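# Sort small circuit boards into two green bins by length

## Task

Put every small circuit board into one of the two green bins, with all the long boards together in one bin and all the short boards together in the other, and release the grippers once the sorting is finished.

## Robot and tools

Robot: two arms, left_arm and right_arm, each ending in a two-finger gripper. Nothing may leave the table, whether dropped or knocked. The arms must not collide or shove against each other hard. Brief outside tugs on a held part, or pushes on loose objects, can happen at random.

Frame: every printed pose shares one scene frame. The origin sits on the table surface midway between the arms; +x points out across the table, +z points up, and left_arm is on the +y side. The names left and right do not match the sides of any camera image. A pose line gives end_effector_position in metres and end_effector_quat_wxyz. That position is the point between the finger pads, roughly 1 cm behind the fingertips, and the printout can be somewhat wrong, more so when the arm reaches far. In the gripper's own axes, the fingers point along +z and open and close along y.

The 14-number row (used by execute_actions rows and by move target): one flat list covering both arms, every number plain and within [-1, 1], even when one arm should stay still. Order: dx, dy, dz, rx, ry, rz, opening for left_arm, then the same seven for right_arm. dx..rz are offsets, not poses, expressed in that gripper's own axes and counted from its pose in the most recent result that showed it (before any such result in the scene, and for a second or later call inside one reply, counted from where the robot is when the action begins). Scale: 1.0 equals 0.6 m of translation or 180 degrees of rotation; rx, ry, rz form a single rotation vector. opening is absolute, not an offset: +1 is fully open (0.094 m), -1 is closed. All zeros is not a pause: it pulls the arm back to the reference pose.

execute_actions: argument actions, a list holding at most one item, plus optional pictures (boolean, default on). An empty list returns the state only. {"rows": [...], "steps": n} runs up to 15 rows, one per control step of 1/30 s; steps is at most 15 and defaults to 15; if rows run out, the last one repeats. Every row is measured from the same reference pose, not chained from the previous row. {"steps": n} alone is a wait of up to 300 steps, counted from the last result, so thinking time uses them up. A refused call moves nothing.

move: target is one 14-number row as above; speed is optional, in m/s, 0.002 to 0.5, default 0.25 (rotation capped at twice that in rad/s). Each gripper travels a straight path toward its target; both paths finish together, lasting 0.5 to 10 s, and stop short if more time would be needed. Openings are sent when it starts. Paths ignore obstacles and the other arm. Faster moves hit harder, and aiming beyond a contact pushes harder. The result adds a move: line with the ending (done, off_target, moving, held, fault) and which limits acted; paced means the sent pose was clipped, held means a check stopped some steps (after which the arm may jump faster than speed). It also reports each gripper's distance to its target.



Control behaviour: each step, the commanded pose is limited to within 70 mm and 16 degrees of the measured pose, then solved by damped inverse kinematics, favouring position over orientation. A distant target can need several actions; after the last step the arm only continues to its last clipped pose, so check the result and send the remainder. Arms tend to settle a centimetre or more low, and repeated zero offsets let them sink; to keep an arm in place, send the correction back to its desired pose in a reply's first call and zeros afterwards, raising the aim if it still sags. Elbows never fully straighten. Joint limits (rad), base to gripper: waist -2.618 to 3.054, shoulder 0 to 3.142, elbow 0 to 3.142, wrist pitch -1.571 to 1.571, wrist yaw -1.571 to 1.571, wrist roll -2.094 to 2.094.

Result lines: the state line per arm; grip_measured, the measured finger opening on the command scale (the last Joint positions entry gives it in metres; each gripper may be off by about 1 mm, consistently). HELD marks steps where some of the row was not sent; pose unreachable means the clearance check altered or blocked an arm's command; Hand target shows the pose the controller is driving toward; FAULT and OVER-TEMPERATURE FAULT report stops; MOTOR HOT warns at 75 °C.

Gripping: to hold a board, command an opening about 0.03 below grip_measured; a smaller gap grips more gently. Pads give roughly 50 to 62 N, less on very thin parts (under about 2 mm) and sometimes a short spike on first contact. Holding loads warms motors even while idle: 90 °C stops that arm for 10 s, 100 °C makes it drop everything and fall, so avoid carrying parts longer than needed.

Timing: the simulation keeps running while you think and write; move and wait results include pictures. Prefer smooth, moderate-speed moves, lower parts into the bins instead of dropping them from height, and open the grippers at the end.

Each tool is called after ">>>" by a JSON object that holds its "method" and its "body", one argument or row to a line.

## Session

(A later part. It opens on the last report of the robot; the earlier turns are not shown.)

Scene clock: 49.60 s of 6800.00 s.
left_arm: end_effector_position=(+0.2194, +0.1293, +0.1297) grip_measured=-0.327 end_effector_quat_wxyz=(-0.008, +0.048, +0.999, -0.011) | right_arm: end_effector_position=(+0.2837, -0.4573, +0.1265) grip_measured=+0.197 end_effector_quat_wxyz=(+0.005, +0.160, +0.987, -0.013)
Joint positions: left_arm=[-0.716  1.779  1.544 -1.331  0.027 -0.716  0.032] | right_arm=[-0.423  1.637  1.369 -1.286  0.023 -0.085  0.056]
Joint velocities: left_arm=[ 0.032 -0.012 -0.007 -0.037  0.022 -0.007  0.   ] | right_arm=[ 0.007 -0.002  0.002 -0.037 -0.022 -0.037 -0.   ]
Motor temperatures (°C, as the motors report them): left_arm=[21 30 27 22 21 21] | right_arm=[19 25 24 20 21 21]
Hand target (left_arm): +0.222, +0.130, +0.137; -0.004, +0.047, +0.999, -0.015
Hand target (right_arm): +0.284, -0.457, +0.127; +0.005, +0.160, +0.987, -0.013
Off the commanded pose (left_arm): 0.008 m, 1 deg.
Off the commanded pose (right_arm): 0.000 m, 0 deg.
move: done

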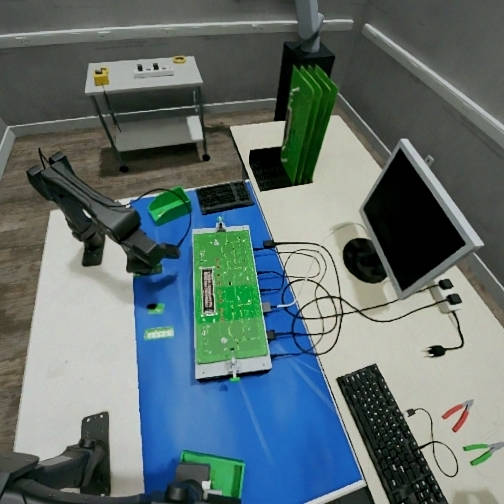

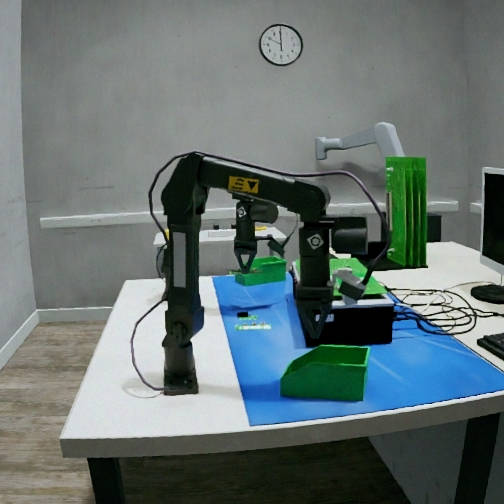

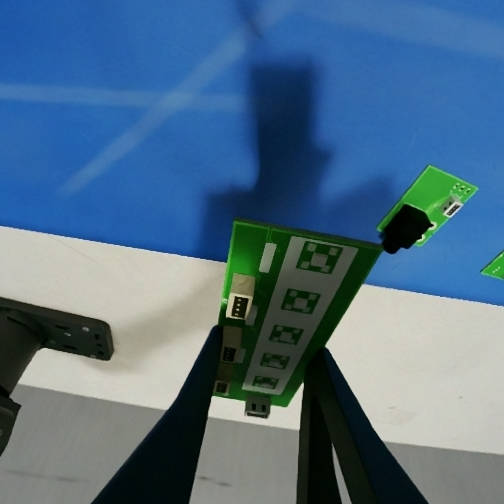

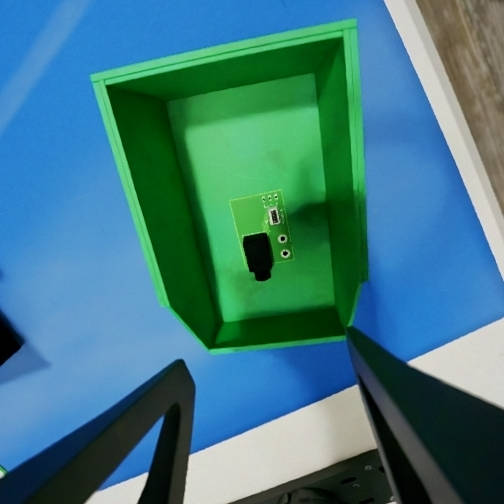

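>>> {"method": "move", "body": {
  "target": [-0.095,0.583,-0.015,0,-0.008,-0.098,-0.345,0.378,0.743,0.1,-0.012,0,-0.065,0.2]
}}

Scene clock: 54.77 s of 6800.00 s.
left_arm: end_effector_position=(+0.3033, +0.4710, +0.1306) grip_measured=-0.328 end_effector_quat_wxyz=(+0.001, -0.108, +0.994, -0.003) | right_arm: end_effector_position=(+0.2003, +0.0310, +0.0417) grip_measured=+0.197 end_effector_quat_wxyz=(+0.008, +0.054, +0.998, -0.008)
Joint positions: left_arm=[ 0.416  1.763  1.528 -1.335  0.006  0.102  0.032] | right_arm=[ 1.097  2.164  1.734 -1.15   0.02   1.221  0.056]
Joint velocities: left_arm=[-0.017 -0.002  0.007  0.007  0.007  0.066 -0.   ] | right_arm=[ 0.002  0.007  0.002 -0.051 -0.007  0.037  0.   ]
Motor temperatures (°C, as the motors report them): left_arm=[21 30 27 22 21 21] | right_arm=[19 25 24 20 21 21]
Hand target (left_arm): +0.309, +0.474, +0.136; +0.011, -0.105, +0.994, +0.000
Hand target (right_arm): +0.206, +0.034, +0.050; +0.018, +0.059, +0.998, -0.002
Off the commanded pose (left_arm): 0.007 m, 1 deg.
Off the commanded pose (right_arm): 0.015 m, 2 deg.
move: off_target (right_arm)

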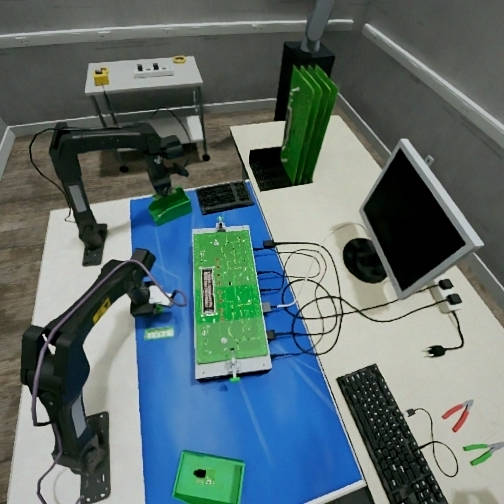

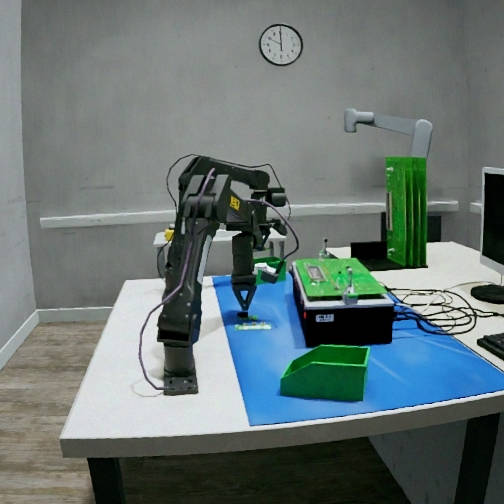

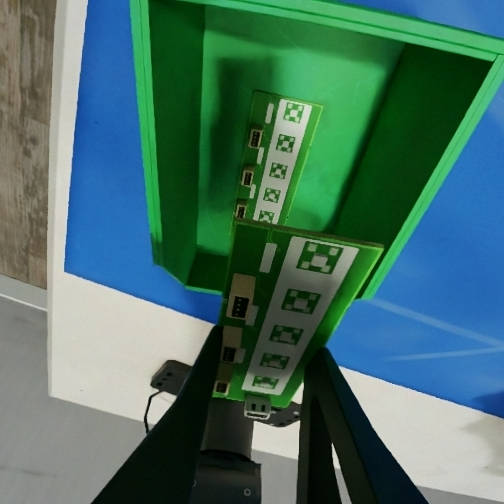

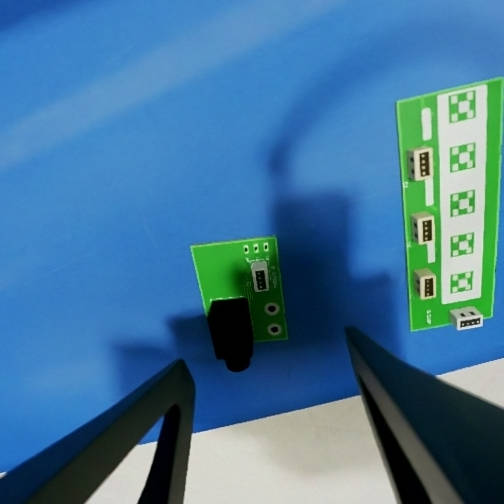

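>>> {"method": "move", "body": {
  "target": [0,0,0.138,0,0,0,-0.345,-0.012,0.014,0.066,-0.004,0,0.025,0.2],
  "speed": 0.09
}}

>>> {"method": "execute_actions", "body": {
  "actions": [
    {"rows":[[0,0,0,0,0,0,-0.1,0,0,0.014,0,0,0,0],[0,0,0,0,0,0,-0.1,0,0,0.014,0,0,0,-0.1],[0,0,0,0,0,0,-0.1,0,0,0.014,0,0,0,-0.2],[0,0,0,0,0,0,-0.1,0,0,0.014,0,0,0,-0.25],[0,0,0,0,0,0,-0.1,0,0,0.014,0,0,0,-0.29],[0,0,0,0,0,0,-0.1,0,0,0.014,0,0,0,-0.335]]}
  ],
  "pictures": false
}}

>>> {"method": "move", "body": {
  "target": [0,0,-0.15,0,-0.005,0,-0.1,0,0,-0.19,0,0,0,-0.355]
}}

Scene clock: 65.33 s of 6800.00 s.
left_arm: end_effector_position=(+0.3015, +0.4704, +0.0508) grip_measured=-0.328 end_effector_quat_wxyz=(-0.001, -0.107, +0.994, -0.003) | right_arm: end_effector_position=(+0.2052, +0.0391, +0.0084) grip_measured=+0.198 end_effector_quat_wxyz=(+0.007, +0.086, +0.996, -0.002)
Joint positions: left_arm=[ 0.416  1.805  1.258 -1.027  0.006  0.103  0.032] | right_arm=[ 1.093  2.224  1.696 -1.042  0.015  1.282  0.056]
Joint velocities: left_arm=[-0.007  0.002 -0.002 -0.037  0.037 -0.037 -0.   ] | right_arm=[ 0.007 -0.002 -0.002 -0.066 -0.022 -0.007 -0.   ]
Motor temperatures (°C, as the motors report them): left_arm=[21 30 27 22 21 21] | right_arm=[19 28 25 20 21 21]
Hand target (left_arm): +0.302, +0.471, +0.048; +0.001, -0.108, +0.994, -0.003
Hand target (right_arm): +0.208, +0.038, +0.002; +0.008, +0.093, +0.996, -0.001
Off the commanded pose (left_arm): 0.004 m, 0 deg.
Off the commanded pose (right_arm): 0.007 m, 1 deg.
After step 90, 6.10 s passed at rest.
move: done

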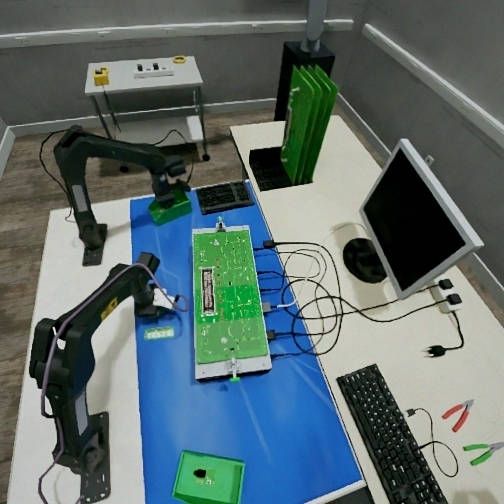

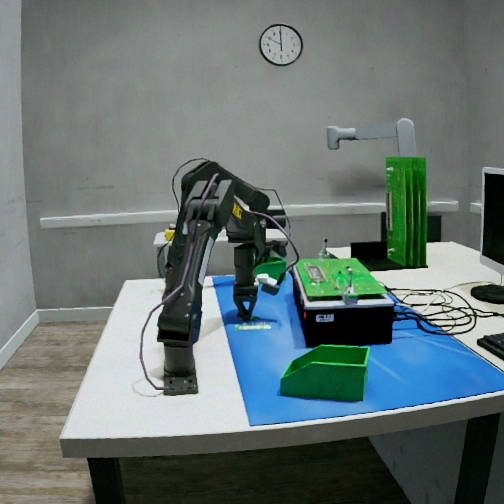

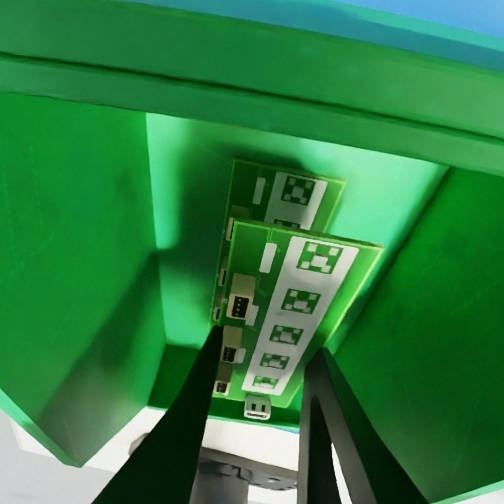

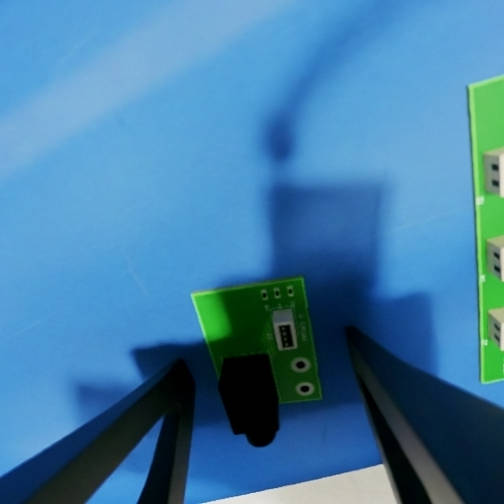

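Scene clock: 65.83 s of 6800.00 s.
left_arm: end_effector_position=(+0.3015, +0.4704, +0.0508) grip_measured=-0.103 end_effector_quat_wxyz=(-0.001, -0.107, +0.994, -0.003) | right_arm: end_effector_position=(+0.2051, +0.0387, +0.0084) grip_measured=-0.322 end_effector_quat_wxyz=(+0.007, +0.086, +0.996, -0.003)
Joint positions: left_arm=[ 0.416  1.805  1.258 -1.027  0.006  0.103  0.042] | right_arm=[ 1.093  2.224  1.696 -1.044  0.016  1.282  0.032]
Joint velocities: left_arm=[ 0.017 -0.002  0.002  0.007 -0.037 -0.022 -0.003] | right_arm=[ 0.007 -0.007 -0.007 -0.007 -0.051 -0.051 -0.   ]
Motor temperatures (°C, as the motors report them): left_arm=[21 30 27 22 21 21] | right_arm=[19 28 25 20 21 21]
Hand target (left_arm): +0.302, +0.470, +0.051; -0.001, -0.107, +0.994, -0.003
Hand target (right_arm): +0.205, +0.039, +0.000; +0.007, +0.086, +0.996, -0.003
Off the commanded pose (left_arm): 0.000 m, 0 deg.
Off the commanded pose (right_arm): 0.008 m, 0 deg.
Steps of this call (steps 1 to 15: all 15 steps of this action). Readings (end_effector_position):
1: left_arm (+0.3015, +0.4704, +0.0508) | right_arm (+0.2052, +0.0389, +0.0084)
2: left_arm (+0.3015, +0.4704, +0.0508) | right_arm (+0.2051, +0.0387, +0.0084)
4: left_arm (+0.3015, +0.4704, +0.0508) | right_arm (+0.2051, +0.0387, +0.0084)
8: left_arm (+0.3015, +0.4704, +0.0508) | right_arm (+0.2051, +0.0387, +0.0084)
15: the state above

Scene clock: 67.30 s of 6800.00 s.
left_arm: end_effector_position=(+0.3009, +0.4702, +0.1323) grip_measured=-0.103 end_effector_quat_wxyz=(-0.002, -0.107, +0.994, -0.003) | right_arm: end_effector_position=(+0.2039, +0.0365, +0.1154) grip_measured=-0.338 end_effector_quat_wxyz=(+0.005, +0.086, +0.996, -0.009)
Joint positions: left_arm=[ 0.416  1.759  1.53  -1.347  0.006  0.103  0.042] | right_arm=[ 1.093  2.187  2.064 -1.462  0.015  1.282  0.031]
Joint velocities: left_arm=[-0.002  0.007  0.007  0.066  0.066 -0.022  0.   ] | right_arm=[-0.002 -0.007 -0.002 -0.007 -0.051  0.007  0.001]
Motor temperatures (°C, as the motors report them): left_arm=[21 30 27 22 21 21] | right_arm=[19 28 25 20 21 21]
Hand target (left_arm): +0.303, +0.471, +0.141; +0.007, -0.107, +0.994, -0.002
Hand target (right_arm): +0.205, +0.039, +0.122; +0.007, +0.086, +0.996, -0.003
Off the commanded pose (left_arm): 0.009 m, 1 deg.
Off the commanded pose (right_arm): 0.008 m, 1 deg.
move: done

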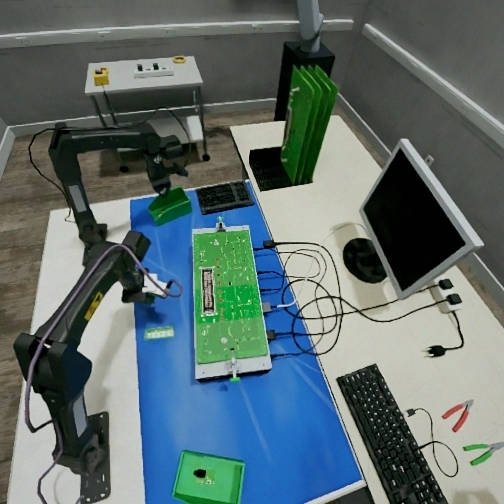

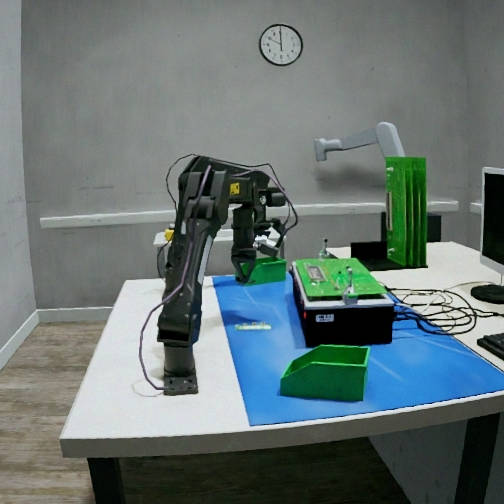

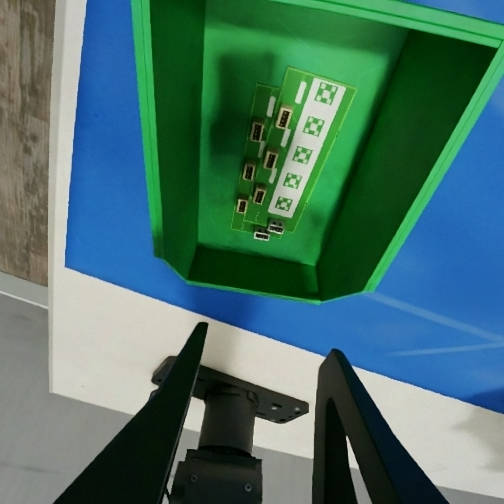

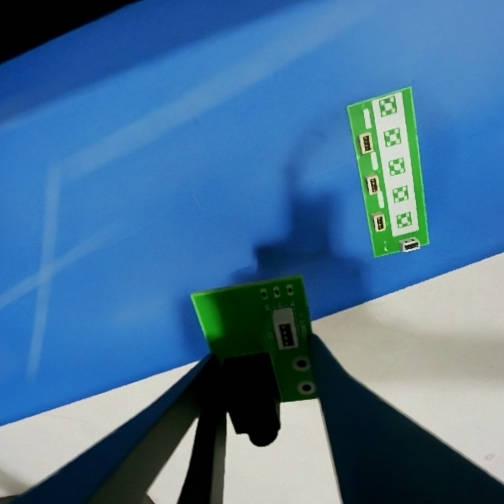

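>>> {"method": "move", "body": {
  "target": [0.32,-0.82,0.13,0.004,-0.005,0.11,0.2,-0.31,-0.797,-0.015,0,-0.008,0.045,-0.355]
}}

Scene clock: 73.17 s of 6800.00 s.
left_arm: end_effector_position=(+0.2140, -0.0544, +0.0586) grip_measured=+0.197 end_effector_quat_wxyz=(-0.007, +0.070, +0.997, -0.022) | right_arm: end_effector_position=(+0.3037, -0.4643, +0.1188) grip_measured=-0.338 end_effector_quat_wxyz=(-0.005, +0.160, +0.987, -0.004)
Joint positions: left_arm=[-0.99   2.417  2.229 -1.353  0.035 -0.948  0.056] | right_arm=[-0.425  1.742  1.456 -1.293  0.01  -0.089  0.031]
Joint velocities: left_arm=[ 0.022 -0.022 -0.012 -0.081  0.007 -0.081 -0.   ] | right_arm=[ 0.002 -0.002  0.012 -0.095  0.007 -0.022  0.   ]
Motor temperatures (°C, as the motors report them): left_arm=[21 30 28 22 21 21] | right_arm=[19 28 25 20 21 21]
Hand target (left_arm): +0.218, -0.055, +0.064; -0.002, +0.065, +0.998, -0.023
Hand target (right_arm): +0.310, -0.466, +0.126; +0.006, +0.157, +0.988, -0.003
Off the commanded pose (left_arm): 0.005 m, 2 deg.
Off the commanded pose (right_arm): 0.016 m, 3 deg.
move: off_target (right_arm)

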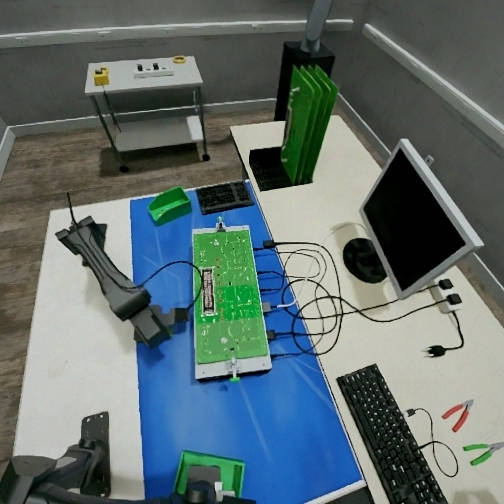

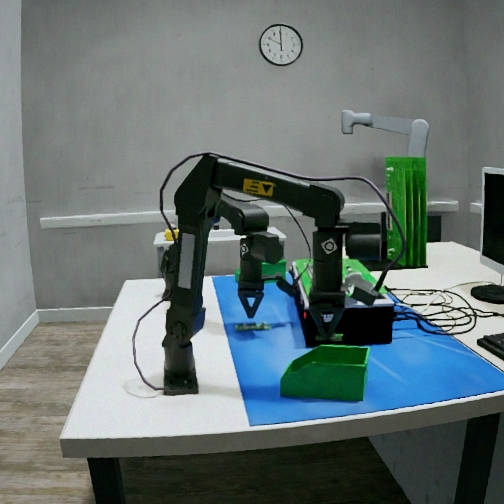

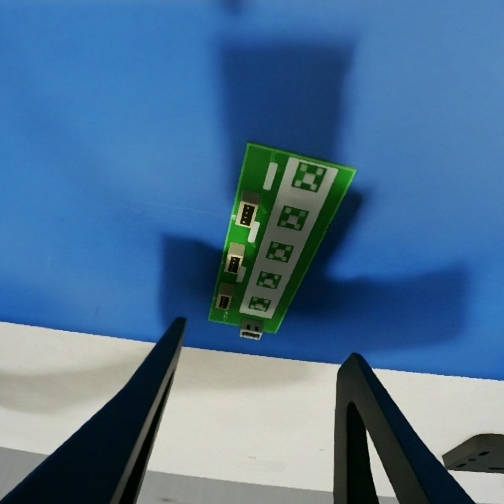

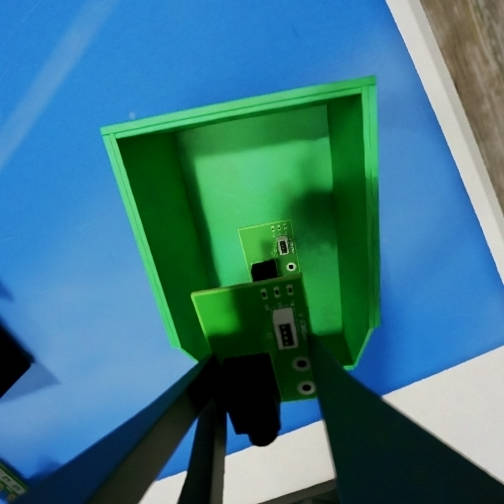

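>>> {"method": "move", "body": {
  "target": [-0.008,0.008,0.08,-0.003,0,0.025,0.2,-0.015,0,0.12,0,0,0,-0.355],
  "speed": 0.07
}}

>>> {"method": "execute_actions", "body": {
  "actions": [
    {"rows":[[0,0,0.018,0,0,0,0,0,0,0,0,0,0,-0.15],[0,0,0.018,0,0,0,-0.1,0,0,0,0,0,0,-0.15],[0,0,0.018,0,0,0,-0.2,0,0,0,0,0,0,-0.15],[0,0,0.018,0,0,0,-0.25,0,0,0,0,0,0,-0.15],[0,0,0.018,0,0,0,-0.29,0,0,0,0,0,0,-0.15],[0,0,0.018,0,0,0,-0.32,0,0,0,0,0,0,-0.15],[0,0,0.018,0,0,0,-0.345,0,0,0,0,0,0,-0.15]]}
  ],
  "pictures": false
}}

>>> {"method": "move", "body": {
  "target": [0.04,0.2,-0.2,-0.01,0,0,-0.345,0,0,-0.13,0,0,0,-0.15],
  "speed": 0.2
}}

Scene clock: 83.57 s of 6800.00 s.
left_arm: end_effector_position=(+0.2137, -0.0539, +0.0218) grip_measured=+0.197 end_effector_quat_wxyz=(-0.008, +0.109, +0.994, -0.020) | right_arm: end_effector_position=(+0.3102, -0.4671, +0.0481) grip_measured=-0.338 end_effector_quat_wxyz=(-0.009, +0.159, +0.987, -0.003)
Joint positions: left_arm=[-0.99   2.424  2.095 -1.217  0.035 -0.869  0.056] | right_arm=[-0.425  1.823  1.27  -1.033  0.01  -0.09   0.031]
Joint velocities: left_arm=[ 0.012 -0.002 -0.027  0.022  0.007  0.022  0.   ] | right_arm=[-0.027  0.012  0.012  0.037  0.022 -0.051  0.001]
Motor temperatures (°C, as the motors report them): left_arm=[21 34 28 22 21 21] | right_arm=[19 27 26 20 21 21]
Hand target (left_arm): +0.218, -0.051, +0.011; -0.006, +0.109, +0.994, -0.017
Hand target (right_arm): +0.312, -0.467, +0.047; -0.005, +0.160, +0.987, -0.004
Off the commanded pose (left_arm): 0.012 m, 0 deg.
Off the commanded pose (right_arm): 0.002 m, 0 deg.
After step 90, 5.87 s passed at rest.
move: off_target (left_arm)

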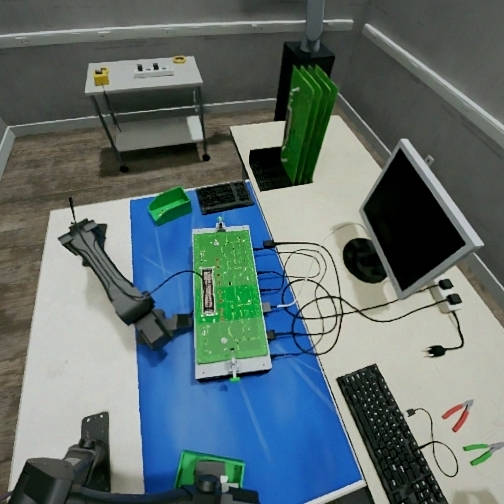

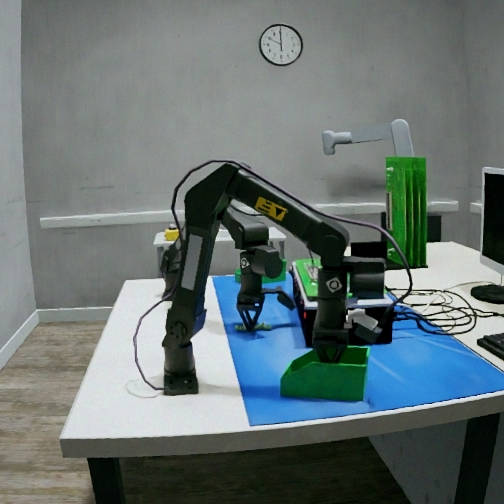

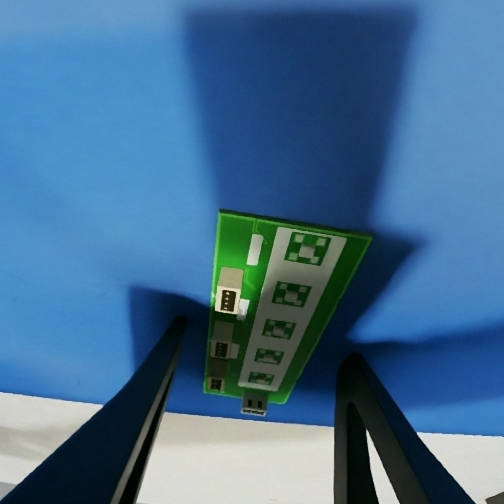

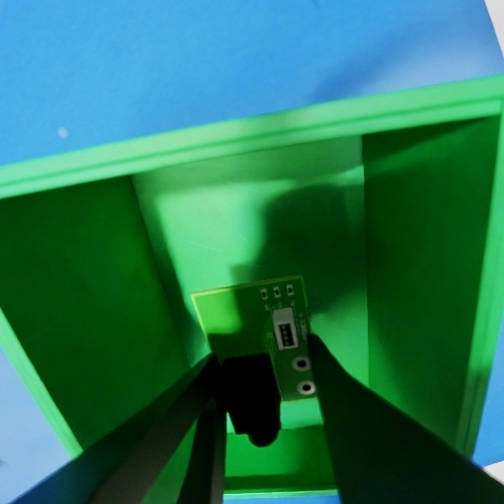

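Scene clock: 84.07 s of 6800.00 s.
left_arm: end_effector_position=(+0.2143, -0.0522, +0.0213) grip_measured=-0.327 end_effector_quat_wxyz=(-0.007, +0.109, +0.994, -0.017) | right_arm: end_effector_position=(+0.3102, -0.4671, +0.0481) grip_measured=-0.153 end_effector_quat_wxyz=(-0.009, +0.159, +0.987, -0.003)
Joint positions: left_arm=[-0.989  2.423  2.092 -1.219  0.03  -0.869  0.032] | right_arm=[-0.425  1.823  1.27  -1.033  0.01  -0.09   0.04 ]
Joint velocities: left_arm=[ 0.012 -0.007 -0.007 -0.11   0.022  0.007 -0.001] | right_arm=[ 0.007  0.017 -0.007 -0.037 -0.022  0.007  0.001]
Motor temperatures (°C, as the motors report them): left_arm=[21 34 28 22 21 21] | right_arm=[19 27 26 20 21 21]
Hand target (left_arm): +0.214, -0.054, +0.011; -0.008, +0.109, +0.994, -0.020
Hand target (right_arm): +0.310, -0.467, +0.048; -0.009, +0.159, +0.987, -0.003
Off the commanded pose (left_arm): 0.011 m, 0 deg.
Off the commanded pose (right_arm): 0.000 m, 0 deg.
Steps of this call (steps 1 to 15: all 15 steps of this action). Readings (end_effector_position):
1: left_arm (+0.2139, -0.0536, +0.0216) | right_arm (+0.3102, -0.4671, +0.0481)
2: left_arm (+0.2140, -0.0520, +0.0211) | right_arm (+0.3102, -0.4671, +0.0481)
4: left_arm (+0.2143, -0.0521, +0.0213) | right_arm (+0.3102, -0.4671, +0.0481)
8: left_arm (+0.2143, -0.0522, +0.0213) | right_arm (+0.3102, -0.4671, +0.0481)
15: the state above

Scene clock: 85.77 s of 6800.00 s.
left_arm: end_effector_position=(+0.2193, +0.0647, +0.1371) grip_measured=-0.327 end_effector_quat_wxyz=(-0.003, +0.107, +0.994, -0.011) | right_arm: end_effector_position=(+0.3061, -0.4653, +0.1107) grip_measured=-0.153 end_effector_quat_wxyz=(-0.032, +0.159, +0.987, +0.003)
Joint positions: left_arm=[-0.838  1.975  1.831 -1.415  0.018 -0.721  0.032] | right_arm=[-0.425  1.805  1.499 -1.327  0.01  -0.09   0.04 ]
Joint velocities: left_arm=[-0.007  0.022  0.007 -0.066  0.007  0.037  0.   ] | right_arm=[ 0.002  0.022 -0.002  0.022 -0.007 -0.081  0.   ]
Motor temperatures (°C, as the motors report them): left_arm=[21 34 28 22 21 21] | right_arm=[19 27 26 20 21 21]
Hand target (left_arm): +0.218, +0.072, +0.138; -0.003, +0.108, +0.994, -0.001
Hand target (right_arm): +0.311, -0.467, +0.126; -0.009, +0.159, +0.987, -0.003
Off the commanded pose (left_arm): 0.009 m, 1 deg.
Off the commanded pose (right_arm): 0.016 m, 3 deg.
move: off_target (right_arm)

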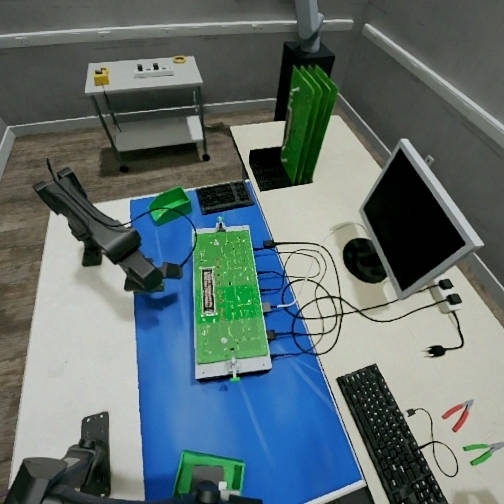

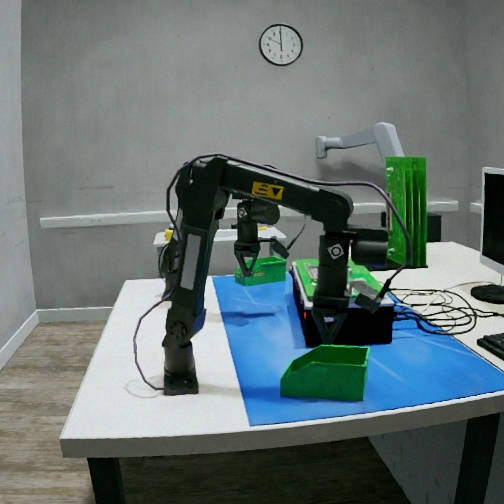

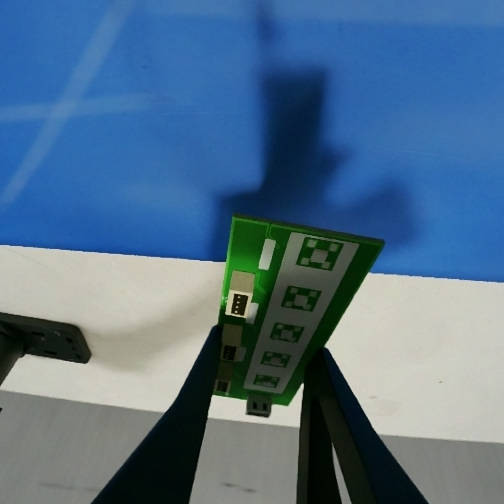

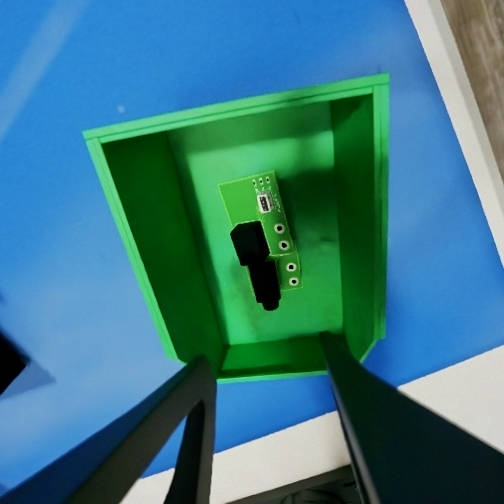

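>>> {"method": "move", "body": {
  "target": [0,0.71,0,0,-0.005,-0.135,-0.345,0,0,0,0,0,0,-0.15]
}}

>>> {"method": "move", "body": {
  "target": [0,0,0.125,0,0,0,-0.345,0,0,0,0,0,0,-0.15],
  "speed": 0.12
}}

>>> {"method": "move", "body": {
  "target": [0,0,-0.12,0,0,0,-0.15,0,0,0,0,0,0,-0.15]
}}

Scene clock: 92.17 s of 6800.00 s.
left_arm: end_effector_position=(+0.3042, +0.4820, +0.1301) grip_measured=-0.327 end_effector_quat_wxyz=(+0.004, -0.109, +0.994, +0.000) | right_arm: end_effector_position=(+0.3057, -0.4652, +0.1107) grip_measured=-0.153 end_effector_quat_wxyz=(-0.032, +0.159, +0.987, +0.003)
Joint positions: left_arm=[ 0.445  1.772  1.537 -1.327  0.002  0.128  0.032] | right_arm=[-0.425  1.805  1.499 -1.329  0.01  -0.09   0.04 ]
Joint velocities: left_arm=[-0.017  0.007  0.002 -0.007  0.022 -0.022 -0.   ] | right_arm=[-0.027  0.007 -0.002 -0.037  0.037  0.022  0.   ]
Motor temperatures (°C, as the motors report them): left_arm=[21 34 27 22 21 21] | right_arm=[19 28 26 20 21 21]
Hand target (left_arm): +0.309, +0.483, +0.136; +0.012, -0.104, +0.994, +0.001
Hand target (right_arm): +0.306, -0.465, +0.111; -0.032, +0.159, +0.987, +0.003
Off the commanded pose (left_arm): 0.006 m, 1 deg.
Off the commanded pose (right_arm): 0.000 m, 0 deg.
After step 90, 1.10 s passed at rest.
move: done

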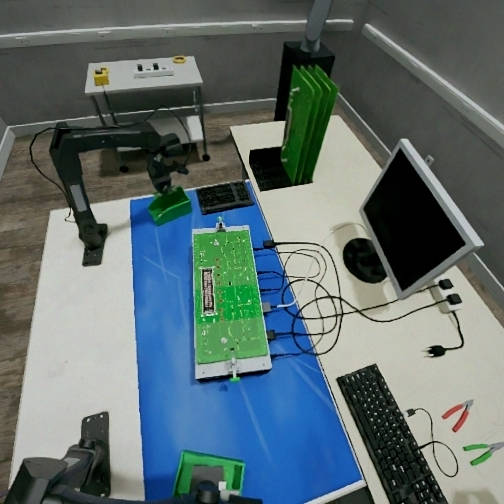

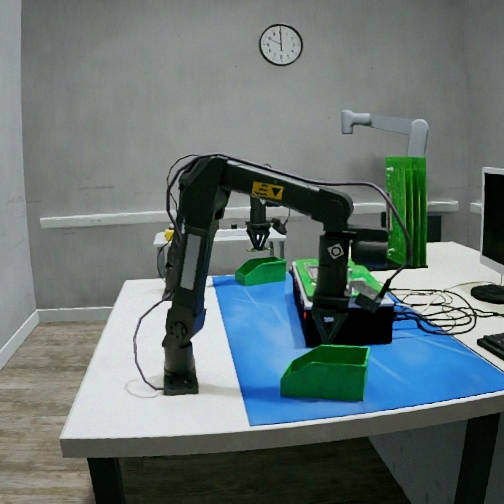

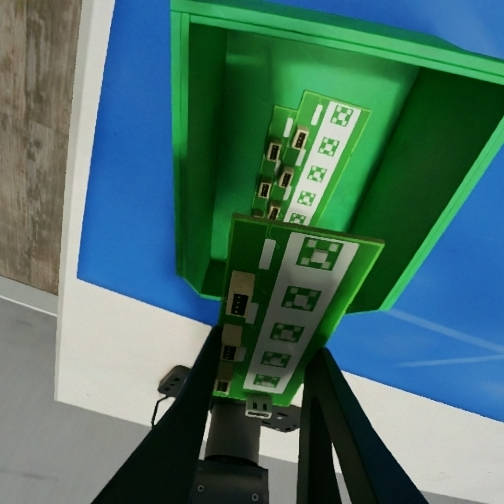

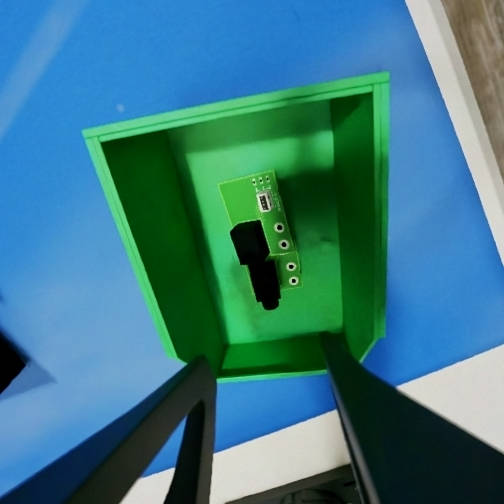

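Scene clock: 93.40 s of 6800.00 s.
left_arm: end_effector_position=(+0.3025, +0.4814, +0.0571) grip_measured=-0.327 end_effector_quat_wxyz=(+0.001, -0.109, +0.994, -0.001) | right_arm: end_effector_position=(+0.3057, -0.4652, +0.1107) grip_measured=-0.153 end_effector_quat_wxyz=(-0.032, +0.159, +0.987, +0.003)
Joint positions: left_arm=[ 0.445  1.81   1.291 -1.05   0.002  0.129  0.032] | right_arm=[-0.425  1.805  1.499 -1.329  0.01  -0.09   0.04 ]
Joint velocities: left_arm=[-0.007  0.007 -0.002 -0.037  0.066  0.022  0.001] | right_arm=[ 0.007 -0.012 -0.012  0.007 -0.051 -0.037  0.001]
Motor temperatures (°C, as the motors report them): left_arm=[21 34 27 22 21 21] | right_arm=[19 28 26 20 21 21]
Hand target (left_arm): +0.304, +0.482, +0.055; +0.005, -0.109, +0.994, +0.000
Hand target (right_arm): +0.306, -0.465, +0.111; -0.032, +0.159, +0.987, +0.003
Off the commanded pose (left_arm): 0.003 m, 0 deg.
Off the commanded pose (right_arm): 0.000 m, 0 deg.
move: done

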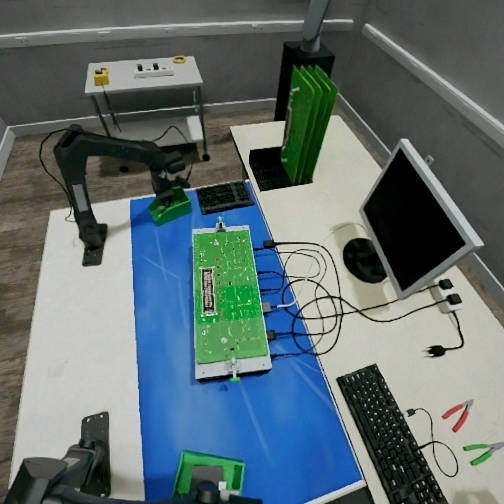

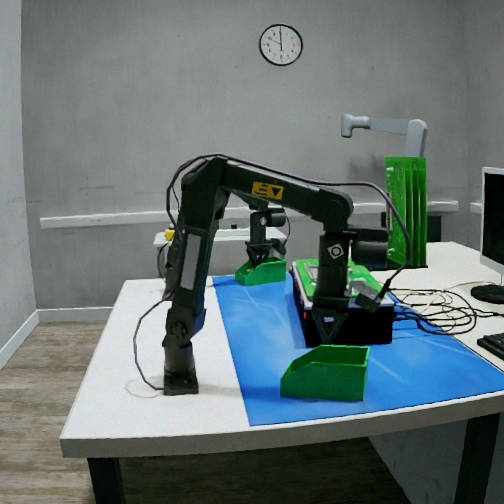

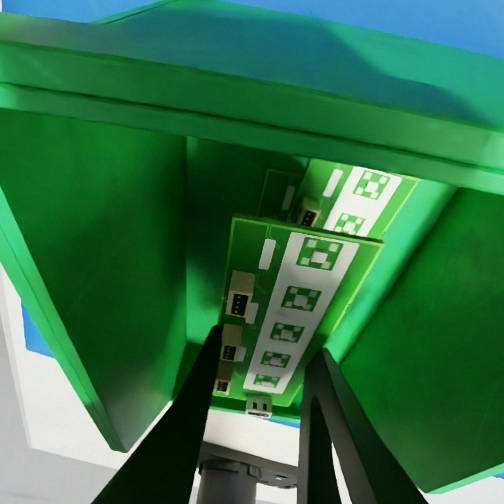

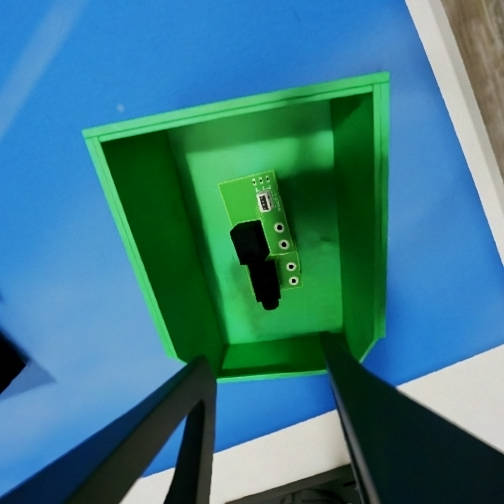

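Scene clock: 94.47 s of 6800.00 s.
left_arm: end_effector_position=(+0.3012, +0.4809, +0.1206) grip_measured=-0.153 end_effector_quat_wxyz=(-0.008, -0.109, +0.994, -0.003) | right_arm: end_effector_position=(+0.3057, -0.4652, +0.1107) grip_measured=-0.153 end_effector_quat_wxyz=(-0.032, +0.159, +0.987, +0.003)
Joint positions: left_arm=[ 0.445  1.784  1.514 -1.316  0.002  0.129  0.04 ] | right_arm=[-0.425  1.805  1.499 -1.329  0.01  -0.09   0.04 ]
Joint velocities: left_arm=[-0.017 -0.007  0.007 -0.007  0.037  0.007  0.001] | right_arm=[ 0.002 -0.017  0.002 -0.037  0.007  0.022 -0.   ]
Motor temperatures (°C, as the motors report them): left_arm=[21 34 27 22 21 21] | right_arm=[19 27 26 20 21 21]
Hand target (left_arm): +0.303, +0.481, +0.129; +0.001, -0.109, +0.994, -0.001
Hand target (right_arm): +0.306, -0.465, +0.111; -0.032, +0.159, +0.987, +0.003
Off the commanded pose (left_arm): 0.009 m, 1 deg.
Off the commanded pose (right_arm): 0.000 m, 0 deg.
move: done

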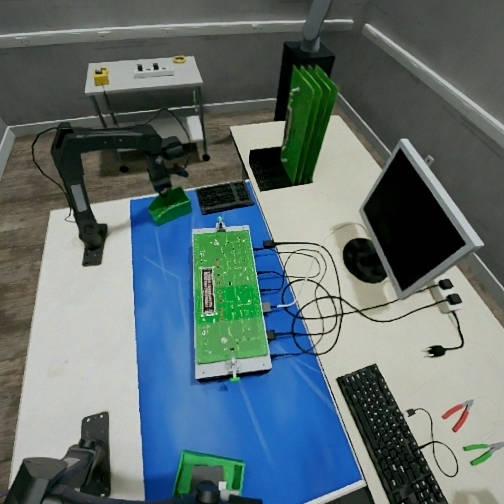

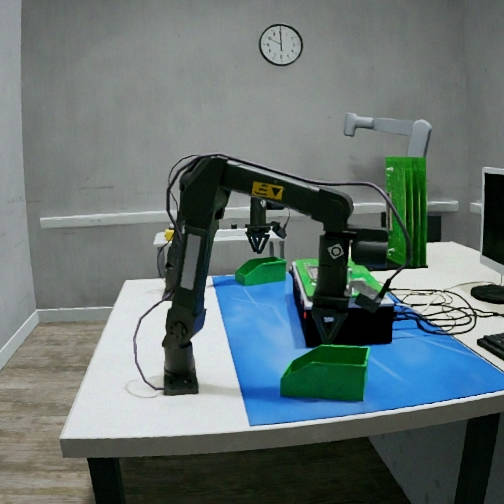

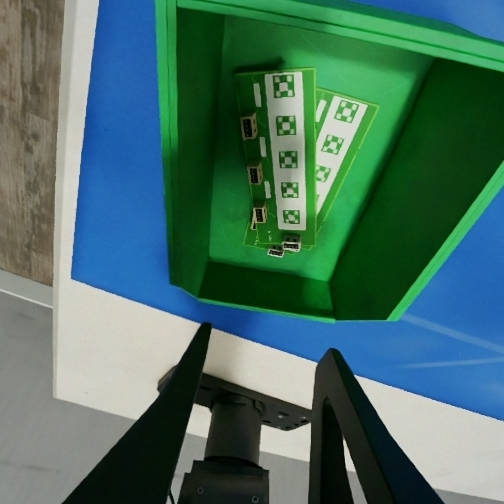

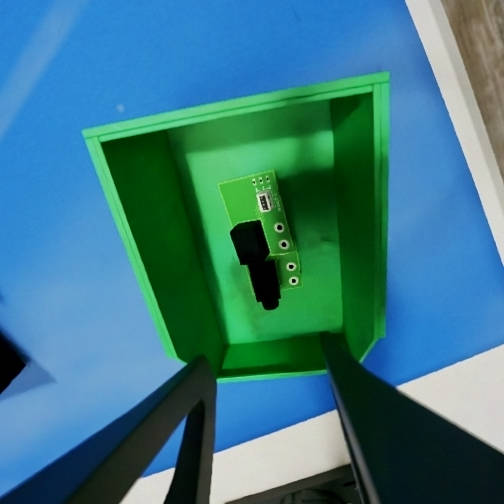

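>>> {"method": "finished_scene", "body": {
  "scene": 2
}}

The scene is finished: the task was done.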